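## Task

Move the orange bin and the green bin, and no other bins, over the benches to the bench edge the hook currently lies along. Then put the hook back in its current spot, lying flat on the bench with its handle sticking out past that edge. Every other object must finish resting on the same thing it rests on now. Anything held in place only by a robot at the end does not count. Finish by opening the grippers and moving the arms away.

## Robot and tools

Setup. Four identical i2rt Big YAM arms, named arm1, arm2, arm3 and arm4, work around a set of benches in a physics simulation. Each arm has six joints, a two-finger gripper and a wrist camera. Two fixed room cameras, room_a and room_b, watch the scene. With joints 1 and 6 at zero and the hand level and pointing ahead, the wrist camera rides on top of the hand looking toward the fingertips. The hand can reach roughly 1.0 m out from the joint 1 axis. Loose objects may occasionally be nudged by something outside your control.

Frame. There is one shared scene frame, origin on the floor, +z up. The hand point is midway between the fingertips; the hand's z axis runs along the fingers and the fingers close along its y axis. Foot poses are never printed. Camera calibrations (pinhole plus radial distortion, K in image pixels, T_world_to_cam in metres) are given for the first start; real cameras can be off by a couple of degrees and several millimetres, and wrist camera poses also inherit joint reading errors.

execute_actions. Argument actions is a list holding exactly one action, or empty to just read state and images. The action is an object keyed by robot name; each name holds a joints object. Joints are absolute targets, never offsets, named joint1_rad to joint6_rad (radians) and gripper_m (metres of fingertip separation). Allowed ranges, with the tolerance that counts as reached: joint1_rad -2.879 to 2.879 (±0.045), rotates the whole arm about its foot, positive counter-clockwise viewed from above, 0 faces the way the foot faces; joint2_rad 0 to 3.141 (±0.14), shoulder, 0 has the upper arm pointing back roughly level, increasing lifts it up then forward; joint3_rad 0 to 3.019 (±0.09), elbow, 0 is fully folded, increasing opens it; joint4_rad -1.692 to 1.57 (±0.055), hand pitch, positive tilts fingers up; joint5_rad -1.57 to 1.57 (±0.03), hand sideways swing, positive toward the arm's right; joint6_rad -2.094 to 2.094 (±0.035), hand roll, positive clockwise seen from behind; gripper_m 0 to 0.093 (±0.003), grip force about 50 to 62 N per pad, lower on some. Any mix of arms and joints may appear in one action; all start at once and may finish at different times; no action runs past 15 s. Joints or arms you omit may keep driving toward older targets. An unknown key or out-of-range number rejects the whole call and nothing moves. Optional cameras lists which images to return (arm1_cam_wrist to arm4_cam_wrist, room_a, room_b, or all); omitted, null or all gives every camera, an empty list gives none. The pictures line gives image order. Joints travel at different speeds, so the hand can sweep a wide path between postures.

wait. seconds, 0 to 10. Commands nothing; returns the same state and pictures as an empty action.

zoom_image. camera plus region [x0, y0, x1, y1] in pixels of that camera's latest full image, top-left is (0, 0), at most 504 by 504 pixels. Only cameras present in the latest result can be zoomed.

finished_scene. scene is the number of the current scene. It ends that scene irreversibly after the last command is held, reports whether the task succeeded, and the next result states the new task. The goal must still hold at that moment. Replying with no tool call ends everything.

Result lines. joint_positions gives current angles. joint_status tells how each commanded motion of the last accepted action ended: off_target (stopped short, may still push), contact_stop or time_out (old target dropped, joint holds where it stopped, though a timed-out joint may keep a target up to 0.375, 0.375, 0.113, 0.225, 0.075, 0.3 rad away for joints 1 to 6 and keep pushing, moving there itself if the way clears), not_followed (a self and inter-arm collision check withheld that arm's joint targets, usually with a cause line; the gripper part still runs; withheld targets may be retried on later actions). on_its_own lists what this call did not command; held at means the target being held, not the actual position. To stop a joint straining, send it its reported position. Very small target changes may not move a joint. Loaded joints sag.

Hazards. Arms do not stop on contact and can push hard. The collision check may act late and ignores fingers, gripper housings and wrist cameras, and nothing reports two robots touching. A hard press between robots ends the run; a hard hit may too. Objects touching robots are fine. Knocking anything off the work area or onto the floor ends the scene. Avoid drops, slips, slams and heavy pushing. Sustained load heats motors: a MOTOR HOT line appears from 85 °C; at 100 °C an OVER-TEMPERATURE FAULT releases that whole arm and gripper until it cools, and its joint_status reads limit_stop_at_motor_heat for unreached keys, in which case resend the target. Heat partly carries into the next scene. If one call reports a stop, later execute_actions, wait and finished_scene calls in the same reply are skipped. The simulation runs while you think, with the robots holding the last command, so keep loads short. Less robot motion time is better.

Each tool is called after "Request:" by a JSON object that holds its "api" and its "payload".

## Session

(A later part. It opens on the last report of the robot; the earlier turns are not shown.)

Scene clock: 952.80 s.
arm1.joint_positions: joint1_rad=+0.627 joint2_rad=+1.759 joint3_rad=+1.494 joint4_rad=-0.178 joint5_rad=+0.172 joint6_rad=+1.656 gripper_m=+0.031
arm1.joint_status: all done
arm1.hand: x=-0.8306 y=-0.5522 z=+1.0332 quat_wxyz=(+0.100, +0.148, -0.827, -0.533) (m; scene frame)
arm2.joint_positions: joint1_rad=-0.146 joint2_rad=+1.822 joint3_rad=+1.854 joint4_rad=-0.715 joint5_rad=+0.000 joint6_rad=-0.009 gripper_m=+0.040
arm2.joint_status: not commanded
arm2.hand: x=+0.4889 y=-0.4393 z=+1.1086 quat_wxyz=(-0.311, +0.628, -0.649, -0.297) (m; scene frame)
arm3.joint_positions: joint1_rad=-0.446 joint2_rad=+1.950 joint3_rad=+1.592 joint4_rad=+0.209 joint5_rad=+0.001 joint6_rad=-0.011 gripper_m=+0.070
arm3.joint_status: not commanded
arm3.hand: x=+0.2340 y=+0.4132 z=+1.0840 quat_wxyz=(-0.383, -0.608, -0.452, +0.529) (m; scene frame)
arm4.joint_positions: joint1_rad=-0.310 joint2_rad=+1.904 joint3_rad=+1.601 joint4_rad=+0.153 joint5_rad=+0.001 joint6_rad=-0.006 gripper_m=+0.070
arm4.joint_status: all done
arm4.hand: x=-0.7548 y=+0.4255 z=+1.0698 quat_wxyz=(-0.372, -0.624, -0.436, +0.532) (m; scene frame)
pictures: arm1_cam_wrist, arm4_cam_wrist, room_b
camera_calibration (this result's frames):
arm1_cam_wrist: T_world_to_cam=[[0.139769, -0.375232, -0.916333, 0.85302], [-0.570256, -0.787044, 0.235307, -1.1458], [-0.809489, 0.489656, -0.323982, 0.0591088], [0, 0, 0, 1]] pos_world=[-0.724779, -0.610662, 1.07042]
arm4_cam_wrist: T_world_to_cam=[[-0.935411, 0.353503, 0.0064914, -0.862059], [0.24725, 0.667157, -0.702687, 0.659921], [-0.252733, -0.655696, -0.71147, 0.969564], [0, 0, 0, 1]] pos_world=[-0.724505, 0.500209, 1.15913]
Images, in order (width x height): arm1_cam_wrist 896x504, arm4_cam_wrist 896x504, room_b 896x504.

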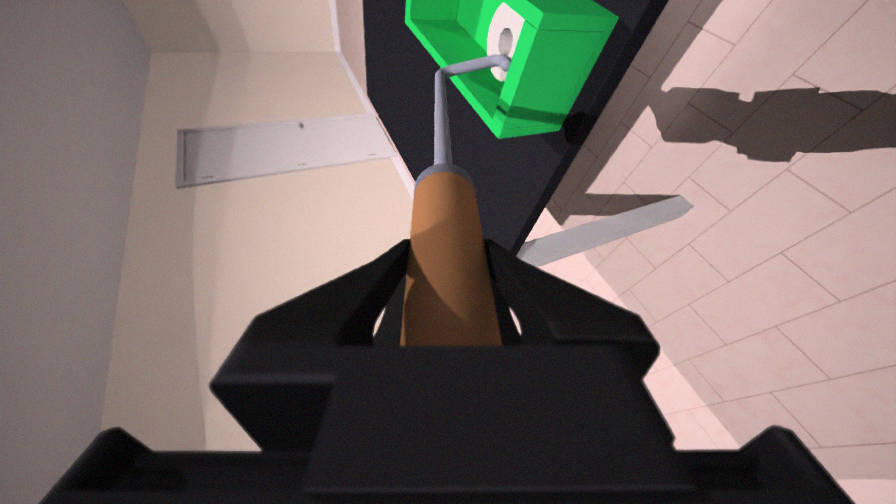

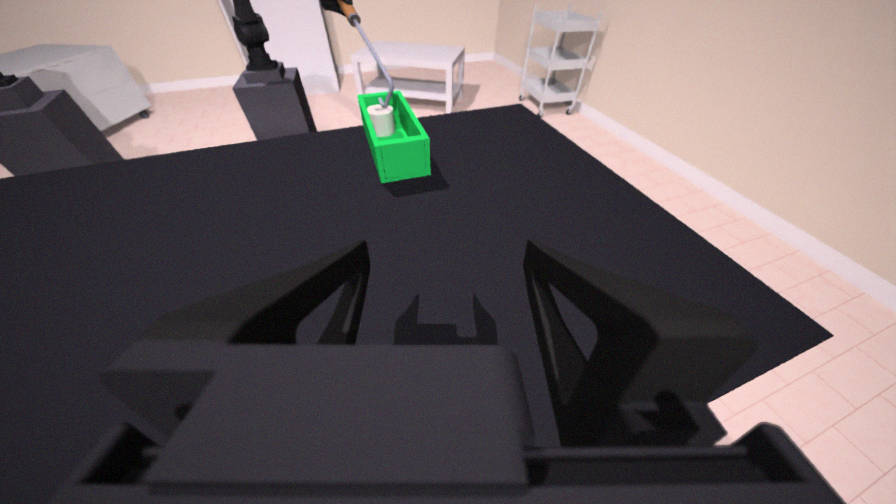

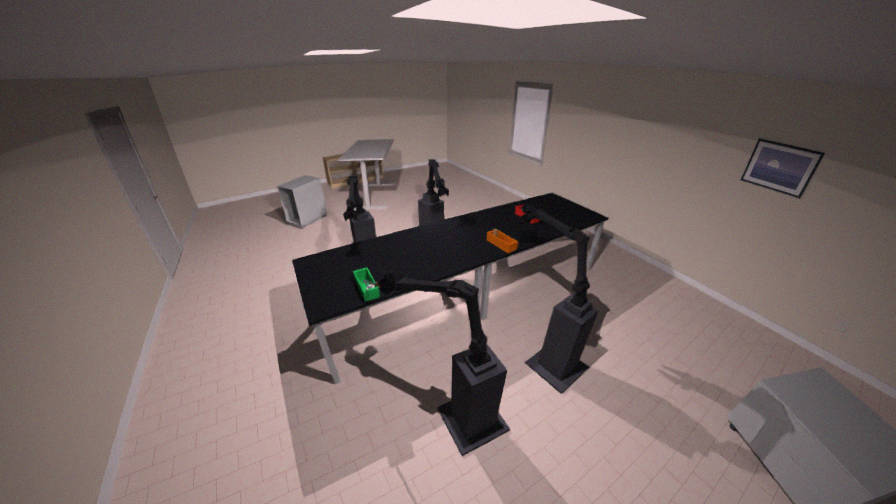

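Request:
{"api": "execute_actions", "payload": {"actions": [{"arm1":{"joints":{"joint2_rad":1.72,"joint3_rad":1.44}}}], "cameras": ["arm1_cam_wrist","room_b"]}}

Request:
{"api": "zoom_image", "payload": {"camera": "arm1_cam_wrist", "region": [400, 0, 680, 240]}}

Request:
{"api": "zoom_image", "payload": {"camera": "room_b", "region": [320, 250, 440, 330]}}

Scene clock: 970.90 s.
arm1.joint_positions: joint1_rad=+0.625 joint2_rad=+1.729 joint3_rad=+1.455 joint4_rad=-0.176 joint5_rad=+0.175 joint6_rad=+1.654 gripper_m=+0.031
arm1.joint_status: all done
arm1.hand: x=-0.8226 y=-0.5621 z=+1.0319 quat_wxyz=(+0.097, +0.148, -0.829, -0.530) (m; scene frame)
arm2.joint_positions: joint1_rad=-0.146 joint2_rad=+1.822 joint3_rad=+1.854 joint4_rad=-0.715 joint5_rad=+0.000 joint6_rad=-0.009 gripper_m=+0.040
arm2.joint_status: not commanded
arm2.hand: x=+0.4889 y=-0.4393 z=+1.1086 quat_wxyz=(-0.311, +0.628, -0.649, -0.297) (m; scene frame)
arm3.joint_positions: joint1_rad=-0.446 joint2_rad=+1.950 joint3_rad=+1.592 joint4_rad=+0.209 joint5_rad=+0.001 joint6_rad=-0.011 gripper_m=+0.070
arm3.joint_status: not commanded
arm3.hand: x=+0.2340 y=+0.4132 z=+1.0840 quat_wxyz=(-0.383, -0.608, -0.452, +0.529) (m; scene frame)
arm4.joint_positions: joint1_rad=-0.310 joint2_rad=+1.904 joint3_rad=+1.601 joint4_rad=+0.153 joint5_rad=+0.001 joint6_rad=-0.006 gripper_m=+0.070
arm4.joint_status: not commanded
arm4.hand: x=-0.7548 y=+0.4255 z=+1.0698 quat_wxyz=(-0.372, -0.624, -0.436, +0.532) (m; scene frame)
pictures: arm1_cam_wrist, room_b
camera_calibration (this result's frames):
arm1_cam_wrist: T_world_to_cam=[[0.143682, -0.38049, -0.913555, 0.844429], [-0.57462, -0.783652, 0.236011, -1.15114], [-0.805709, 0.491036, -0.331234, 0.0813677], [0, 0, 0, 1]] pos_world=[-0.717239, -0.620751, 1.07007]
Images, in order (width x height): arm1_cam_wrist 896x504, room_b 896x504.

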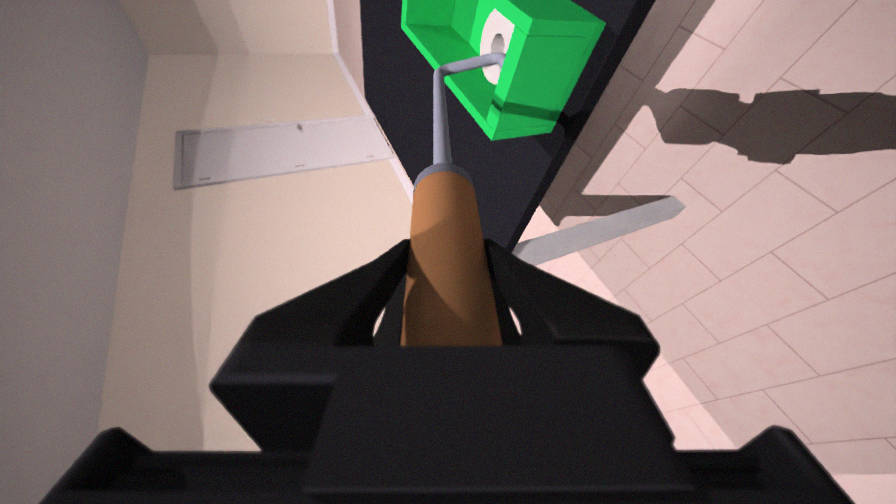

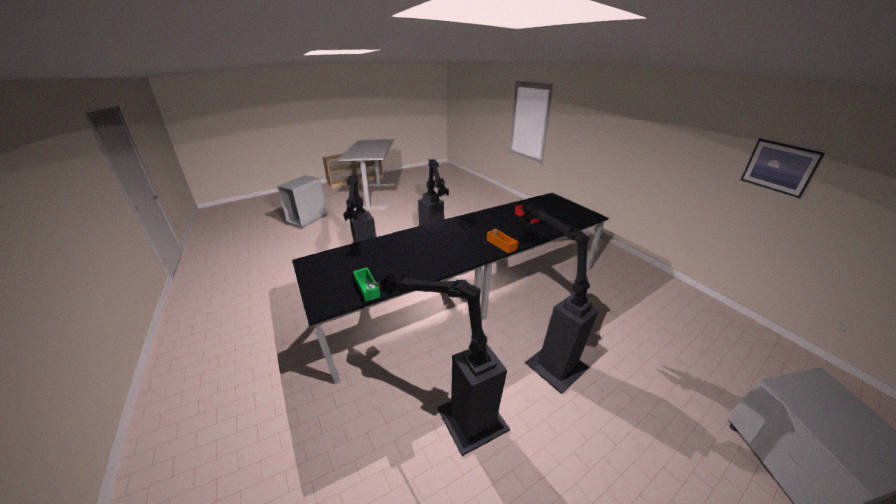

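Region (400, 0, 680, 240) of arm1_cam_wrist's 896x504 image, scaled by 1.800, with more detail than that image has; it fills the top 432 rows of this view, and the rest is white.

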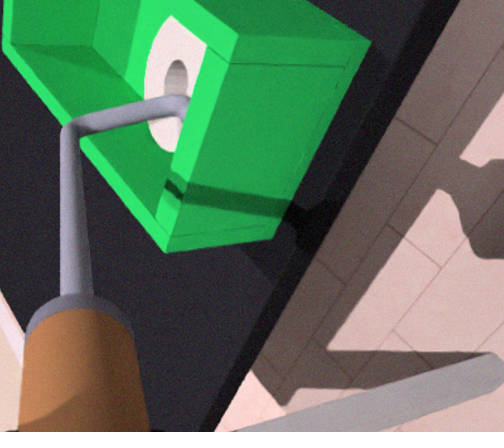

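Region (320, 250, 440, 330) of room_b's 896x504 image, scaled by 4.200, with more detail than that image has.

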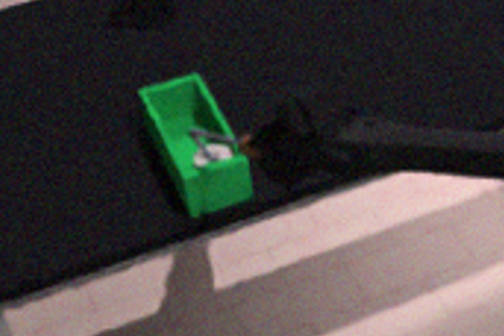

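Request:
{"api": "execute_actions", "payload": {"actions": [{"arm1":{"joints":{"joint2_rad":1.68,"joint3_rad":1.385}}}], "cameras": ["arm1_cam_wrist","room_b"]}}

Request:
{"api": "zoom_image", "payload": {"camera": "room_b", "region": [320, 250, 440, 330]}}

Scene clock: 975.13 s.
arm1.joint_positions: joint1_rad=+0.623 joint2_rad=+1.685 joint3_rad=+1.400 joint4_rad=-0.170 joint5_rad=+0.177 joint6_rad=+1.652 gripper_m=+0.031
arm1.joint_status: all done
arm1.hand: x=-0.8115 y=-0.5764 z=+1.0317 quat_wxyz=(+0.094, +0.148, -0.831, -0.528) (m; scene frame)
arm2.joint_positions: joint1_rad=-0.146 joint2_rad=+1.822 joint3_rad=+1.854 joint4_rad=-0.715 joint5_rad=+0.000 joint6_rad=-0.009 gripper_m=+0.040
arm2.joint_status: not commanded
arm2.hand: x=+0.4889 y=-0.4393 z=+1.1086 quat_wxyz=(-0.311, +0.628, -0.649, -0.297) (m; scene frame)
arm3.joint_positions: joint1_rad=-0.446 joint2_rad=+1.950 joint3_rad=+1.592 joint4_rad=+0.209 joint5_rad=+0.001 joint6_rad=-0.011 gripper_m=+0.070
arm3.joint_status: not commanded
arm3.hand: x=+0.2340 y=+0.4132 z=+1.0840 quat_wxyz=(-0.383, -0.608, -0.452, +0.529) (m; scene frame)
arm4.joint_positions: joint1_rad=-0.310 joint2_rad=+1.904 joint3_rad=+1.601 joint4_rad=+0.153 joint5_rad=+0.001 joint6_rad=-0.006 gripper_m=+0.070
arm4.joint_status: not commanded
arm4.hand: x=-0.7548 y=+0.4255 z=+1.0698 quat_wxyz=(-0.372, -0.624, -0.436, +0.532) (m; scene frame)
pictures: arm1_cam_wrist, room_b
camera_calibration (this result's frames):
arm1_cam_wrist: T_world_to_cam=[[0.147989, -0.384205, -0.91131, 0.836197], [-0.57857, -0.780957, 0.235294, -1.15679], [-0.802095, 0.492436, -0.337862, 0.107804], [0, 0, 0, 1]] pos_world=[-0.706562, -0.635218, 1.07064]
Images, in order (width x height): arm1_cam_wrist 896x504, room_b 896x504.

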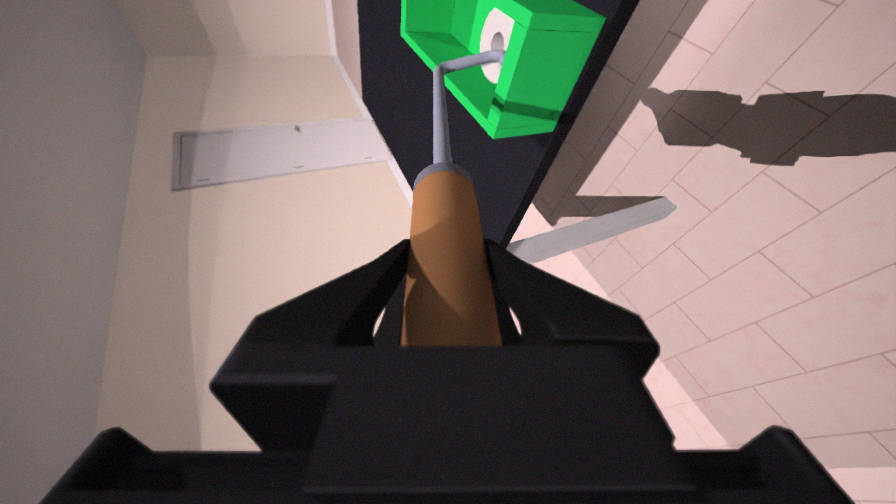

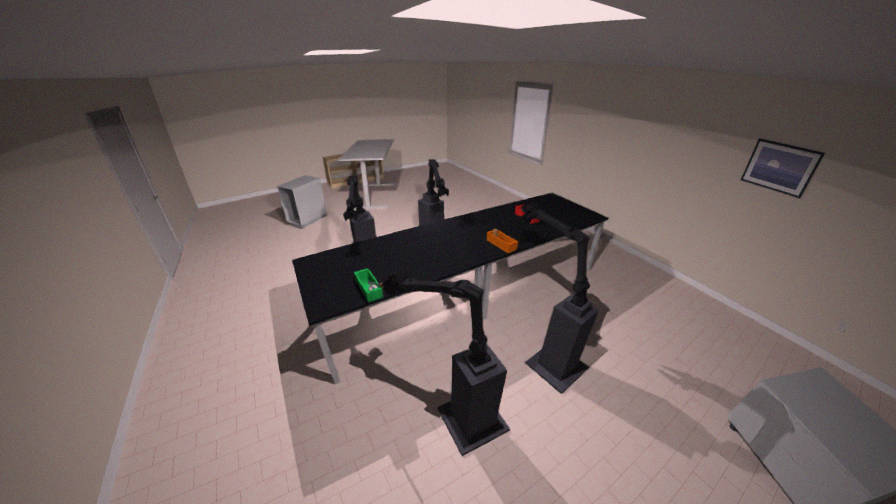

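Region (320, 250, 440, 330) of room_b's 896x504 image, scaled by 4.200, with more detail than that image has.

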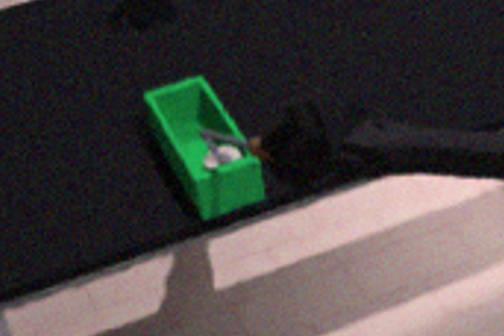

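Request:
{"api": "execute_actions", "payload": {"actions": [{"arm1":{"joints":{"joint1_rad":-0.552,"joint3_rad":2.17,"joint4_rad":0.3,"joint5_rad":-0.197}},"arm2":{"joints":{"joint1_rad":-0.7,"joint2_rad":1.3,"joint3_rad":1.4}},"arm4":{"joints":{"joint1_rad":0.0,"joint2_rad":1.3,"joint3_rad":1.2}}}], "cameras": ["arm1_cam_wrist","arm3_cam_wrist","room_b"]}}

Scene clock: 1005.03 s.
arm1.joint_positions: joint1_rad=-0.554 joint2_rad=+1.698 joint3_rad=+2.107 joint4_rad=+0.269 joint5_rad=-0.190 joint6_rad=+1.689 gripper_m=+0.031
arm1.joint_status: all done
arm1.hand: x=-0.0872 y=-0.6438 z=+1.5427 quat_wxyz=(-0.186, -0.082, -0.429, -0.880) (m; scene frame)
arm2.joint_positions: joint1_rad=-0.704 joint2_rad=+1.281 joint3_rad=+1.405 joint4_rad=-0.714 joint5_rad=+0.003 joint6_rad=-0.008 gripper_m=+0.040
arm2.joint_status: all done
arm2.hand: x=+0.7754 y=-0.7295 z=+1.1934 quat_wxyz=(-0.417, +0.414, -0.779, -0.217) (m; scene frame)
arm3.joint_positions: joint1_rad=-0.446 joint2_rad=+1.950 joint3_rad=+1.592 joint4_rad=+0.209 joint5_rad=+0.001 joint6_rad=-0.011 gripper_m=+0.070
arm3.joint_status: not commanded
arm3.hand: x=+0.2340 y=+0.4132 z=+1.0840 quat_wxyz=(-0.383, -0.608, -0.452, +0.529) (m; scene frame)
arm4.joint_positions: joint1_rad=+0.002 joint2_rad=+1.300 joint3_rad=+1.205 joint4_rad=+0.152 joint5_rad=-0.003 joint6_rad=-0.006 gripper_m=+0.070
arm4.joint_status: all done
arm4.hand: x=-0.4982 y=+0.5807 z=+1.2493 quat_wxyz=(-0.504, -0.496, -0.477, +0.521) (m; scene frame)
pictures: arm1_cam_wrist, arm3_cam_wrist, room_b
camera_calibration (this result's frames):
arm1_cam_wrist: T_world_to_cam=[[0.267062, 0.57054, -0.776635, 1.5861], [-0.918987, -0.0918013, -0.383452, 0.457888], [-0.290071, 0.816123, 0.499802, -0.144608], [0, 0, 0, 1]] pos_world=[-0.0447413, -0.744883, 1.47968]
arm3_cam_wrist: T_world_to_cam=[[-0.958892, 0.283643, 0.0084931, 0.0994697], [0.18807, 0.657636, -0.729482, 0.476273], [-0.212498, -0.697898, -0.683947, 1.20141], [0, 0, 0, 1]] pos_world=[0.261105, 0.497032, 1.16829]
Images, in order (width x height): arm1_cam_wrist 896x504, arm3_cam_wrist 896x504, room_b 896x504.

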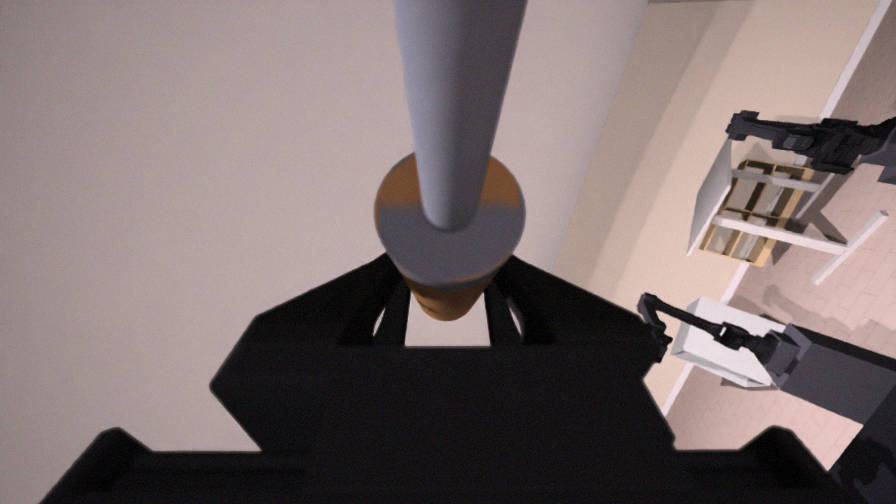

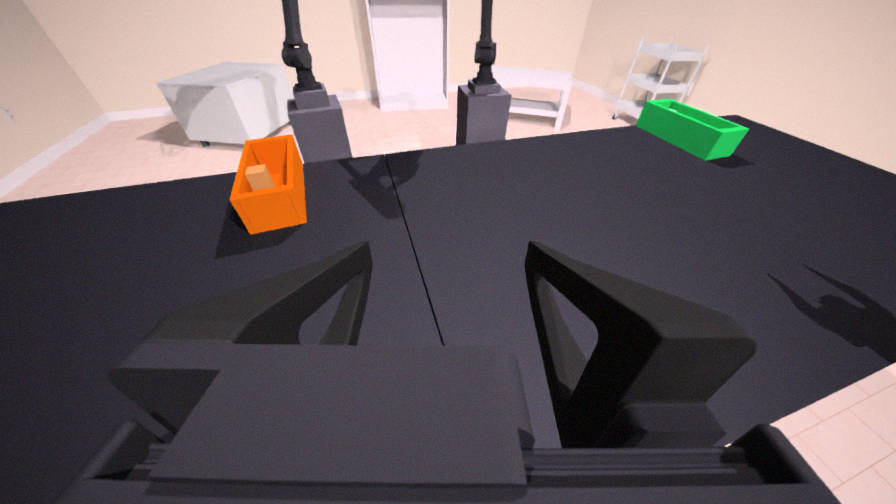

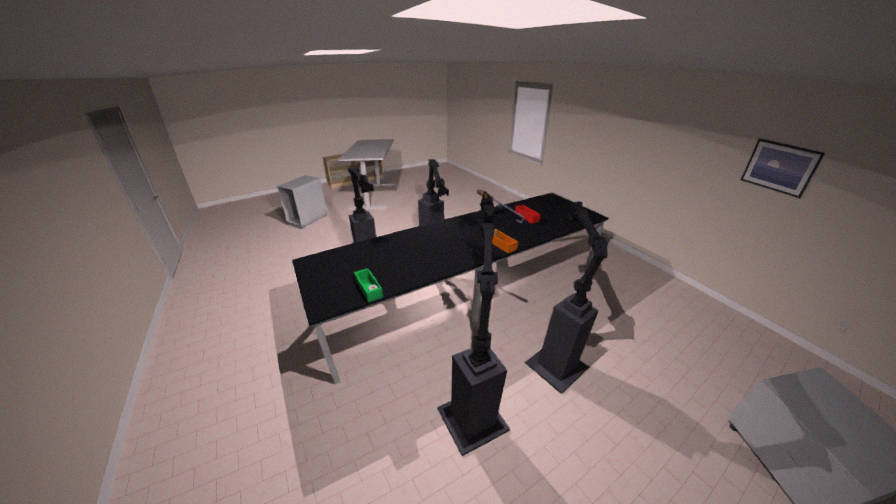

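Request:
{"api": "execute_actions", "payload": {"actions": []}}

Scene clock: 1024.33 s.
arm1.joint_positions: joint1_rad=-0.554 joint2_rad=+1.698 joint3_rad=+2.107 joint4_rad=+0.269 joint5_rad=-0.190 joint6_rad=+1.689 gripper_m=+0.031
arm1.joint_status: all done
arm1.hand: x=-0.0872 y=-0.6438 z=+1.5427 quat_wxyz=(-0.186, -0.082, -0.429, -0.880) (m; scene frame)
arm2.joint_positions: joint1_rad=-0.704 joint2_rad=+1.281 joint3_rad=+1.405 joint4_rad=-0.714 joint5_rad=+0.003 joint6_rad=-0.008 gripper_m=+0.040
arm2.joint_status: all done
arm2.hand: x=+0.7754 y=-0.7295 z=+1.1934 quat_wxyz=(-0.417, +0.414, -0.779, -0.217) (m; scene frame)
arm3.joint_positions: joint1_rad=-0.446 joint2_rad=+1.950 joint3_rad=+1.592 joint4_rad=+0.209 joint5_rad=+0.001 joint6_rad=-0.011 gripper_m=+0.070
arm3.joint_status: not commanded
arm3.hand: x=+0.2340 y=+0.4132 z=+1.0840 quat_wxyz=(-0.383, -0.608, -0.452, +0.529) (m; scene frame)
arm4.joint_positions: joint1_rad=+0.002 joint2_rad=+1.300 joint3_rad=+1.205 joint4_rad=+0.152 joint5_rad=-0.003 joint6_rad=-0.006 gripper_m=+0.070
arm4.joint_status: all done
arm4.hand: x=-0.4982 y=+0.5807 z=+1.2493 quat_wxyz=(-0.504, -0.496, -0.477, +0.521) (m; scene frame)
pictures: arm1_cam_wrist, arm2_cam_wrist, arm3_cam_wrist, arm4_cam_wrist, room_a, room_b
camera_calibration (this result's frames):
arm1_cam_wrist: T_world_to_cam=[[0.267062, 0.57054, -0.776635, 1.5861], [-0.918987, -0.0918013, -0.383452, 0.457888], [-0.290071, 0.816123, 0.499802, -0.144608], [0, 0, 0, 1]] pos_world=[-0.0447413, -0.744883, 1.47968]
arm2_cam_wrist: T_world_to_cam=[[0.833423, -0.552576, 0.00814225, -1.05957], [-0.517801, -0.785952, -0.337878, 0.237453], [0.193102, 0.277379, -0.941155, 1.30376], [0, 0, 0, 1]] pos_world=[0.754264, -0.7605, 1.31589]
arm3_cam_wrist: T_world_to_cam=[[-0.958892, 0.283643, 0.0084931, 0.0994697], [0.18807, 0.657636, -0.729482, 0.476273], [-0.212498, -0.697898, -0.683947, 1.20141], [0, 0, 0, 1]] pos_world=[0.261105, 0.497032, 1.16829]
arm4_cam_wrist: T_world_to_cam=[[-0.99891, 0.0466554, 0.00175058, -0.525566], [0.0241711, 0.548864, -0.835562, 0.742637], [-0.0399443, -0.834609, -0.549393, 1.27132], [0, 0, 0, 1]] pos_world=[-0.492161, 0.677965, 1.31989]
Images, in order (width x height): arm1_cam_wrist 896x504, arm2_cam_wrist 896x504, arm3_cam_wrist 896x504, arm4_cam_wrist 896x504, room_a 896x504, room_b 896x504.

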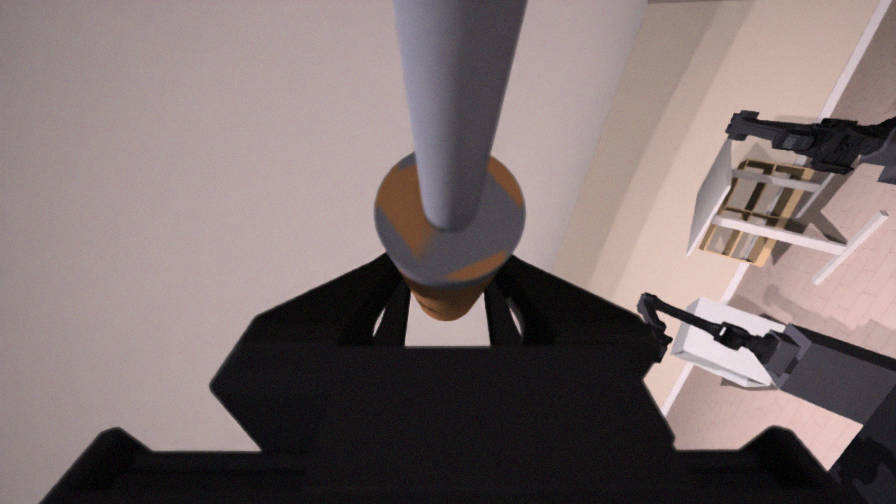

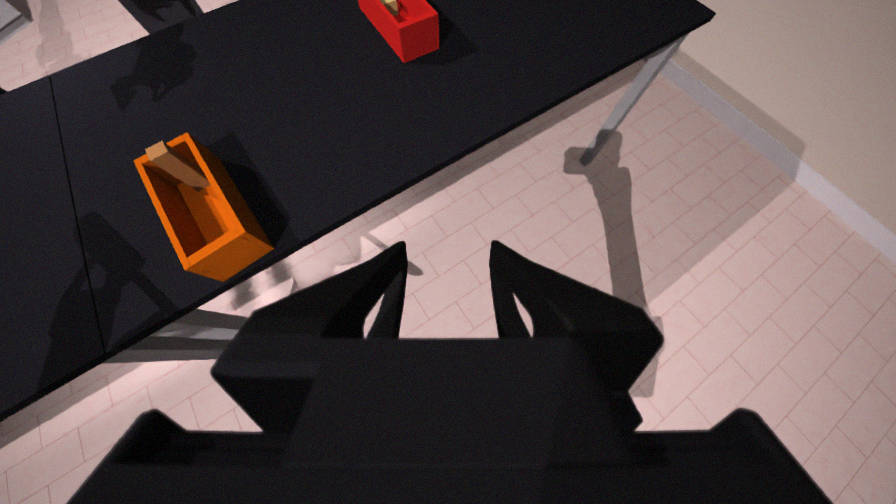

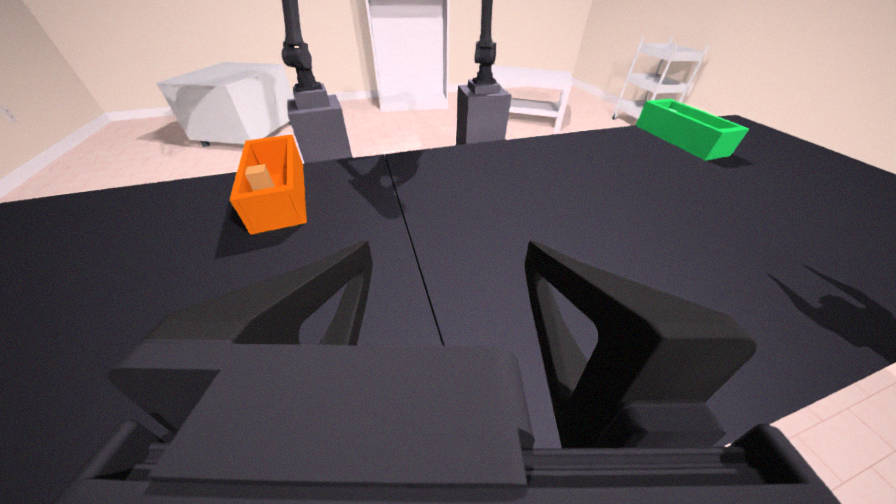

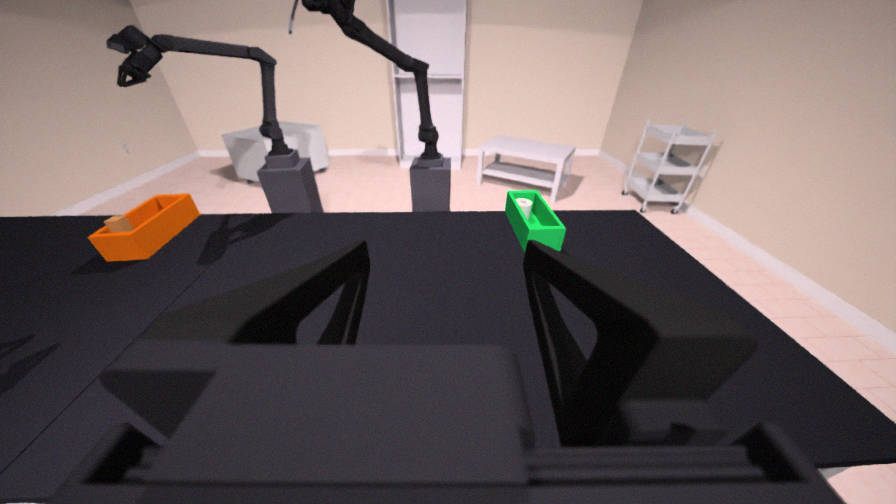

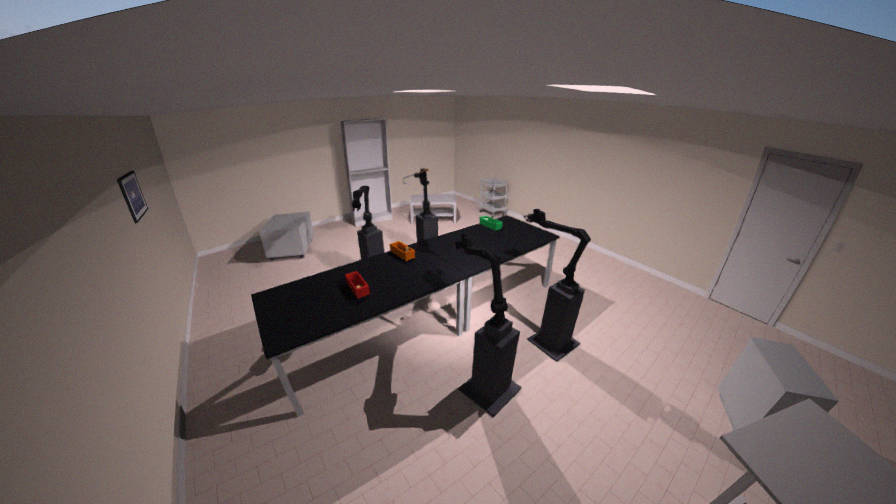

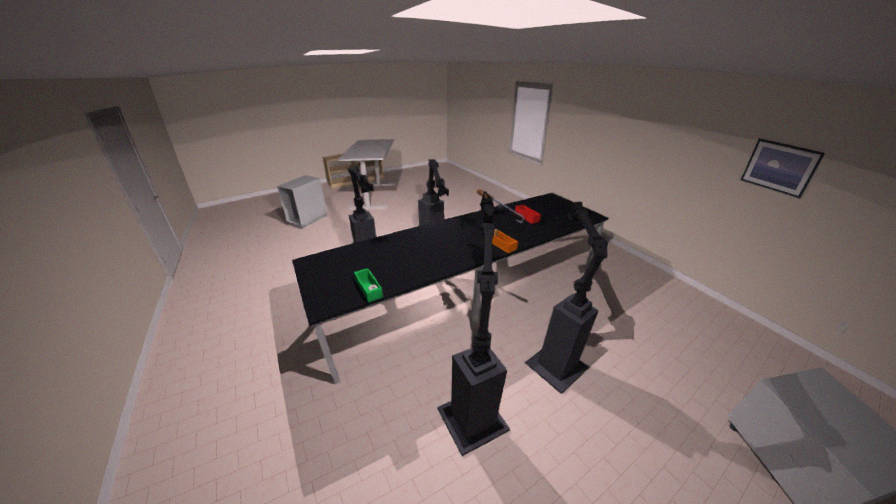

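Request:
{"api": "execute_actions", "payload": {"actions": [{"arm1":{"joints":{"joint4_rad":-0.85,"joint6_rad":1.55}},"arm3":{"joints":{"joint2_rad":1.75,"joint3_rad":1.55,"joint4_rad":0.45}}}], "cameras": ["arm1_cam_wrist","arm3_cam_wrist","arm4_cam_wrist","room_b"]}}

Scene clock: 1041.23 s.
arm1.joint_positions: joint1_rad=-0.554 joint2_rad=+1.698 joint3_rad=+2.107 joint4_rad=-0.848 joint5_rad=-0.198 joint6_rad=+1.595 gripper_m=+0.031
arm1.joint_status: joint6_rad time_out (moved -0.094 of -0.139); the others done
arm1.on_its_own: joint6_rad reads +1.595 and still pushes toward +1.550 since a time_out
arm1.hand: x=-0.0726 y=-0.6166 z=+1.2875 quat_wxyz=(-0.076, -0.222, -0.811, -0.537) (m; scene frame)
arm2.joint_positions: joint1_rad=-0.704 joint2_rad=+1.281 joint3_rad=+1.405 joint4_rad=-0.714 joint5_rad=+0.003 joint6_rad=-0.008 gripper_m=+0.040
arm2.joint_status: not commanded
arm2.hand: x=+0.7754 y=-0.7295 z=+1.1934 quat_wxyz=(-0.417, +0.414, -0.779, -0.217) (m; scene frame)
arm3.joint_positions: joint1_rad=-0.446 joint2_rad=+1.738 joint3_rad=+1.527 joint4_rad=+0.431 joint5_rad=+0.001 joint6_rad=-0.011 gripper_m=+0.070
arm3.joint_status: all done
arm3.hand: x=+0.2523 y=+0.4712 z=+1.2641 quat_wxyz=(-0.458, -0.501, -0.372, +0.632) (m; scene frame)
arm4.joint_positions: joint1_rad=+0.002 joint2_rad=+1.300 joint3_rad=+1.205 joint4_rad=+0.152 joint5_rad=-0.003 joint6_rad=-0.006 gripper_m=+0.070
arm4.joint_status: not commanded
arm4.hand: x=-0.4982 y=+0.5807 z=+1.2493 quat_wxyz=(-0.504, -0.496, -0.477, +0.521) (m; scene frame)
pictures: arm1_cam_wrist, arm3_cam_wrist, arm4_cam_wrist, room_b
camera_calibration (this result's frames):
arm1_cam_wrist: T_world_to_cam=[[-0.269017, -0.316833, -0.909531, 0.953492], [-0.936882, -0.132902, 0.323403, -0.5607], [-0.223343, 0.939124, -0.261083, 1.02525], [0, 0, 0, 1]] pos_world=[-0.0398209, -0.735261, 1.31624]
arm3_cam_wrist: T_world_to_cam=[[-0.957672, 0.287521, 0.0140188, 0.0899124], [0.0950531, 0.361819, -0.92739, 0.979096], [-0.271716, -0.886802, -0.373834, 1.08085], [0, 0, 0, 1]] pos_world=[0.286725, 0.578392, 1.3108]
arm4_cam_wrist: T_world_to_cam=[[-0.99891, 0.0466554, 0.00175058, -0.525566], [0.0241711, 0.548864, -0.835562, 0.742637], [-0.0399443, -0.834609, -0.549393, 1.27132], [0, 0, 0, 1]] pos_world=[-0.492161, 0.677965, 1.31989]
Images, in order (width x height): arm1_cam_wrist 896x504, arm3_cam_wrist 896x504, arm4_cam_wrist 896x504, room_b 896x504.

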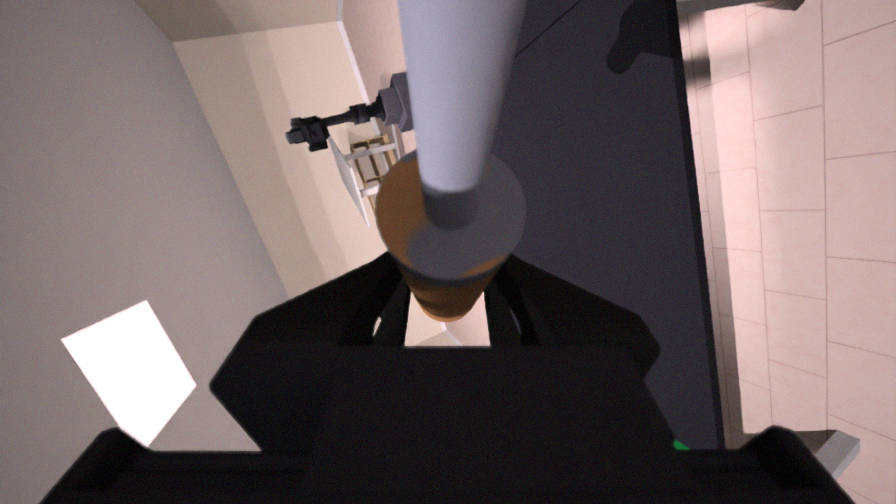

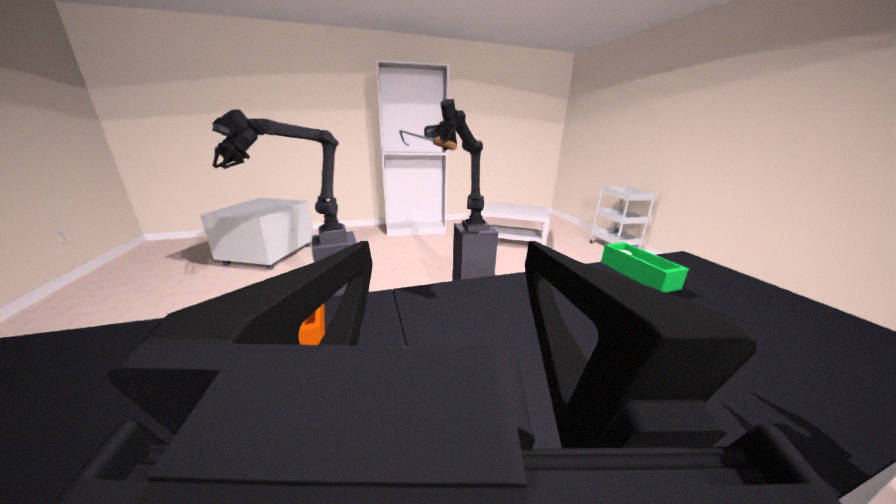

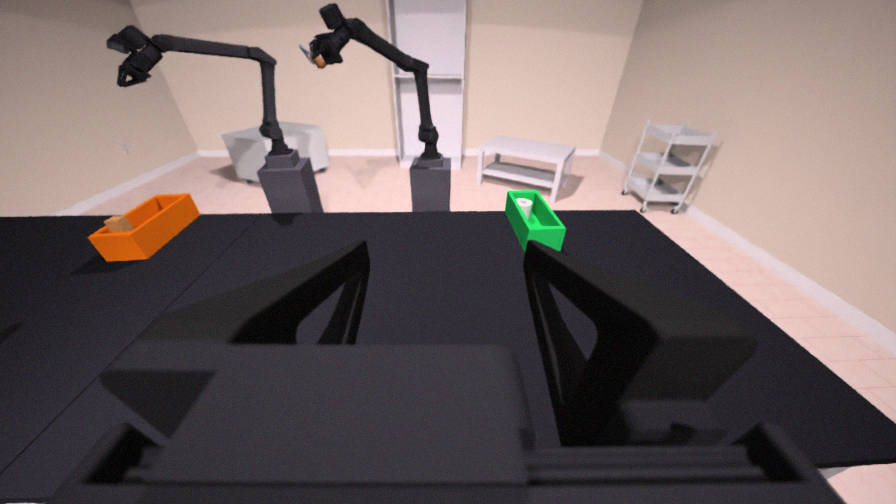

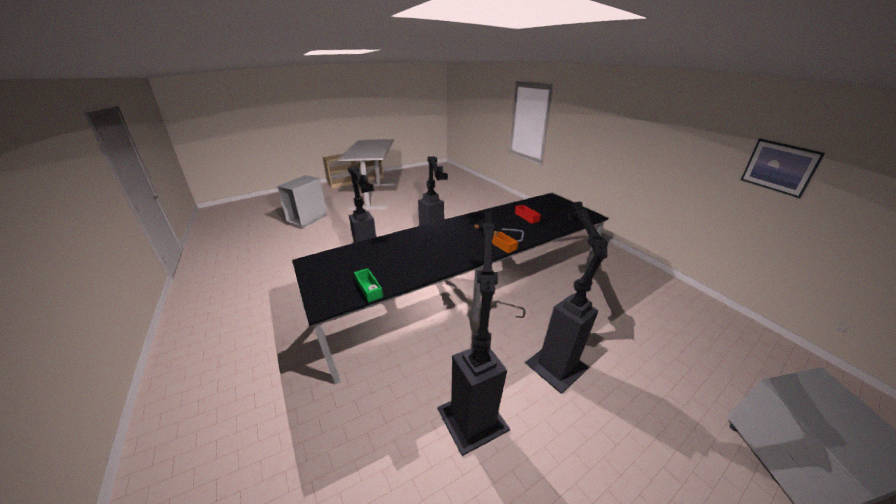

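Request:
{"api": "execute_actions", "payload": {"actions": [{"arm1":{"joints":{"joint4_rad":-1.35}}}], "cameras": ["arm1_cam_wrist","arm3_cam_wrist","room_b"]}}

Scene clock: 1047.47 s.
arm1.joint_positions: joint1_rad=-0.554 joint2_rad=+1.698 joint3_rad=+2.107 joint4_rad=-1.353 joint5_rad=-0.195 joint6_rad=+1.563 gripper_m=+0.031
arm1.joint_status: all done
arm1.hand: x=-0.1184 y=-0.6785 z=+1.1940 quat_wxyz=(-0.004, -0.263, -0.909, -0.323) (m; scene frame)
arm2.joint_positions: joint1_rad=-0.704 joint2_rad=+1.281 joint3_rad=+1.405 joint4_rad=-0.714 joint5_rad=+0.003 joint6_rad=-0.008 gripper_m=+0.040
arm2.joint_status: not commanded
arm2.hand: x=+0.7754 y=-0.7295 z=+1.1934 quat_wxyz=(-0.417, +0.414, -0.779, -0.217) (m; scene frame)
arm3.joint_positions: joint1_rad=-0.446 joint2_rad=+1.738 joint3_rad=+1.527 joint4_rad=+0.431 joint5_rad=+0.001 joint6_rad=-0.011 gripper_m=+0.070
arm3.joint_status: not commanded
arm3.hand: x=+0.2523 y=+0.4712 z=+1.2641 quat_wxyz=(-0.458, -0.501, -0.372, +0.632) (m; scene frame)
arm4.joint_positions: joint1_rad=+0.002 joint2_rad=+1.300 joint3_rad=+1.205 joint4_rad=+0.152 joint5_rad=-0.003 joint6_rad=-0.006 gripper_m=+0.070
arm4.joint_status: not commanded
arm4.hand: x=-0.4982 y=+0.5807 z=+1.2493 quat_wxyz=(-0.504, -0.496, -0.477, +0.521) (m; scene frame)
pictures: arm1_cam_wrist, arm3_cam_wrist, room_b
camera_calibration (this result's frames):
arm1_cam_wrist: T_world_to_cam=[[-0.467668, -0.648016, -0.601134, 0.220074], [-0.809401, 0.0406782, 0.585845, -0.762096], [-0.355184, 0.76054, -0.543529, 1.24925], [0, 0, 0, 1]] pos_world=[-0.0702051, -0.776495, 1.25777]
arm3_cam_wrist: T_world_to_cam=[[-0.957672, 0.287521, 0.0140188, 0.0899124], [0.0950531, 0.361819, -0.92739, 0.979096], [-0.271716, -0.886802, -0.373834, 1.08085], [0, 0, 0, 1]] pos_world=[0.286725, 0.578392, 1.3108]
Images, in order (width x height): arm1_cam_wrist 896x504, arm3_cam_wrist 896x504, room_b 896x504.

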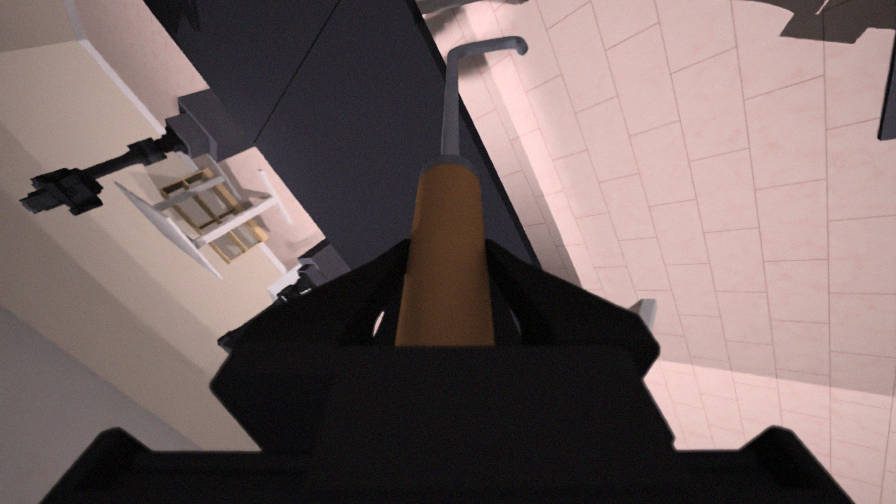

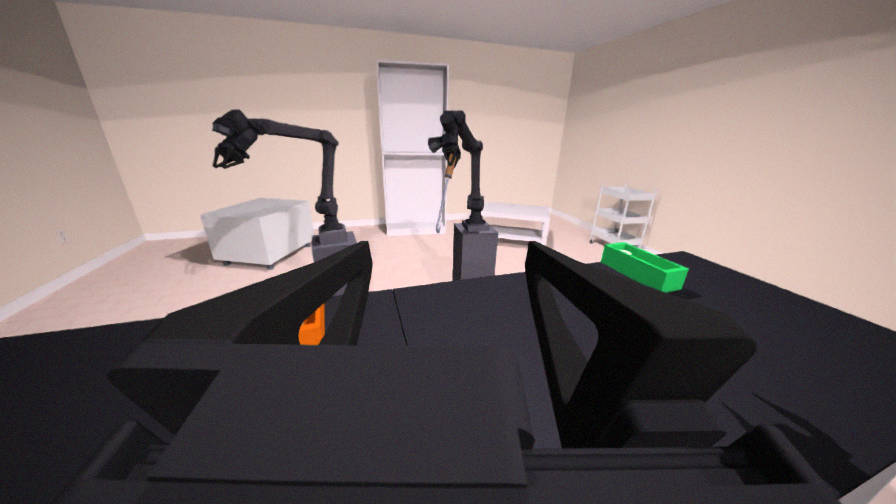

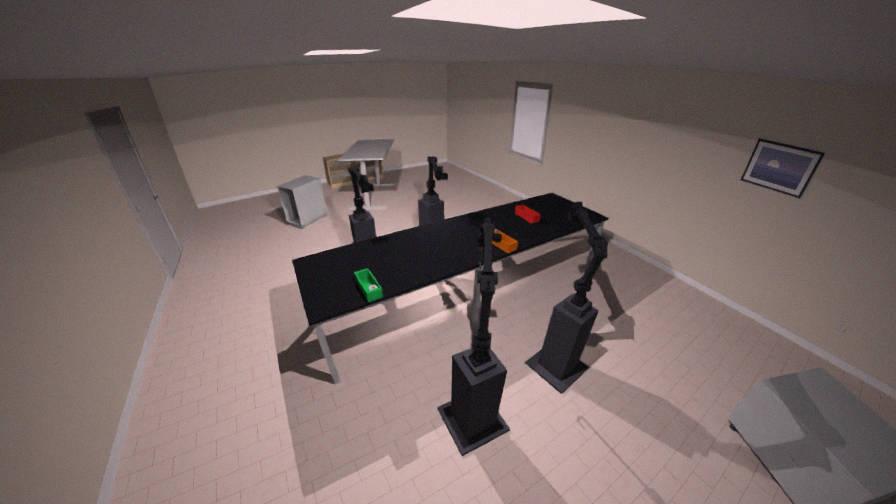

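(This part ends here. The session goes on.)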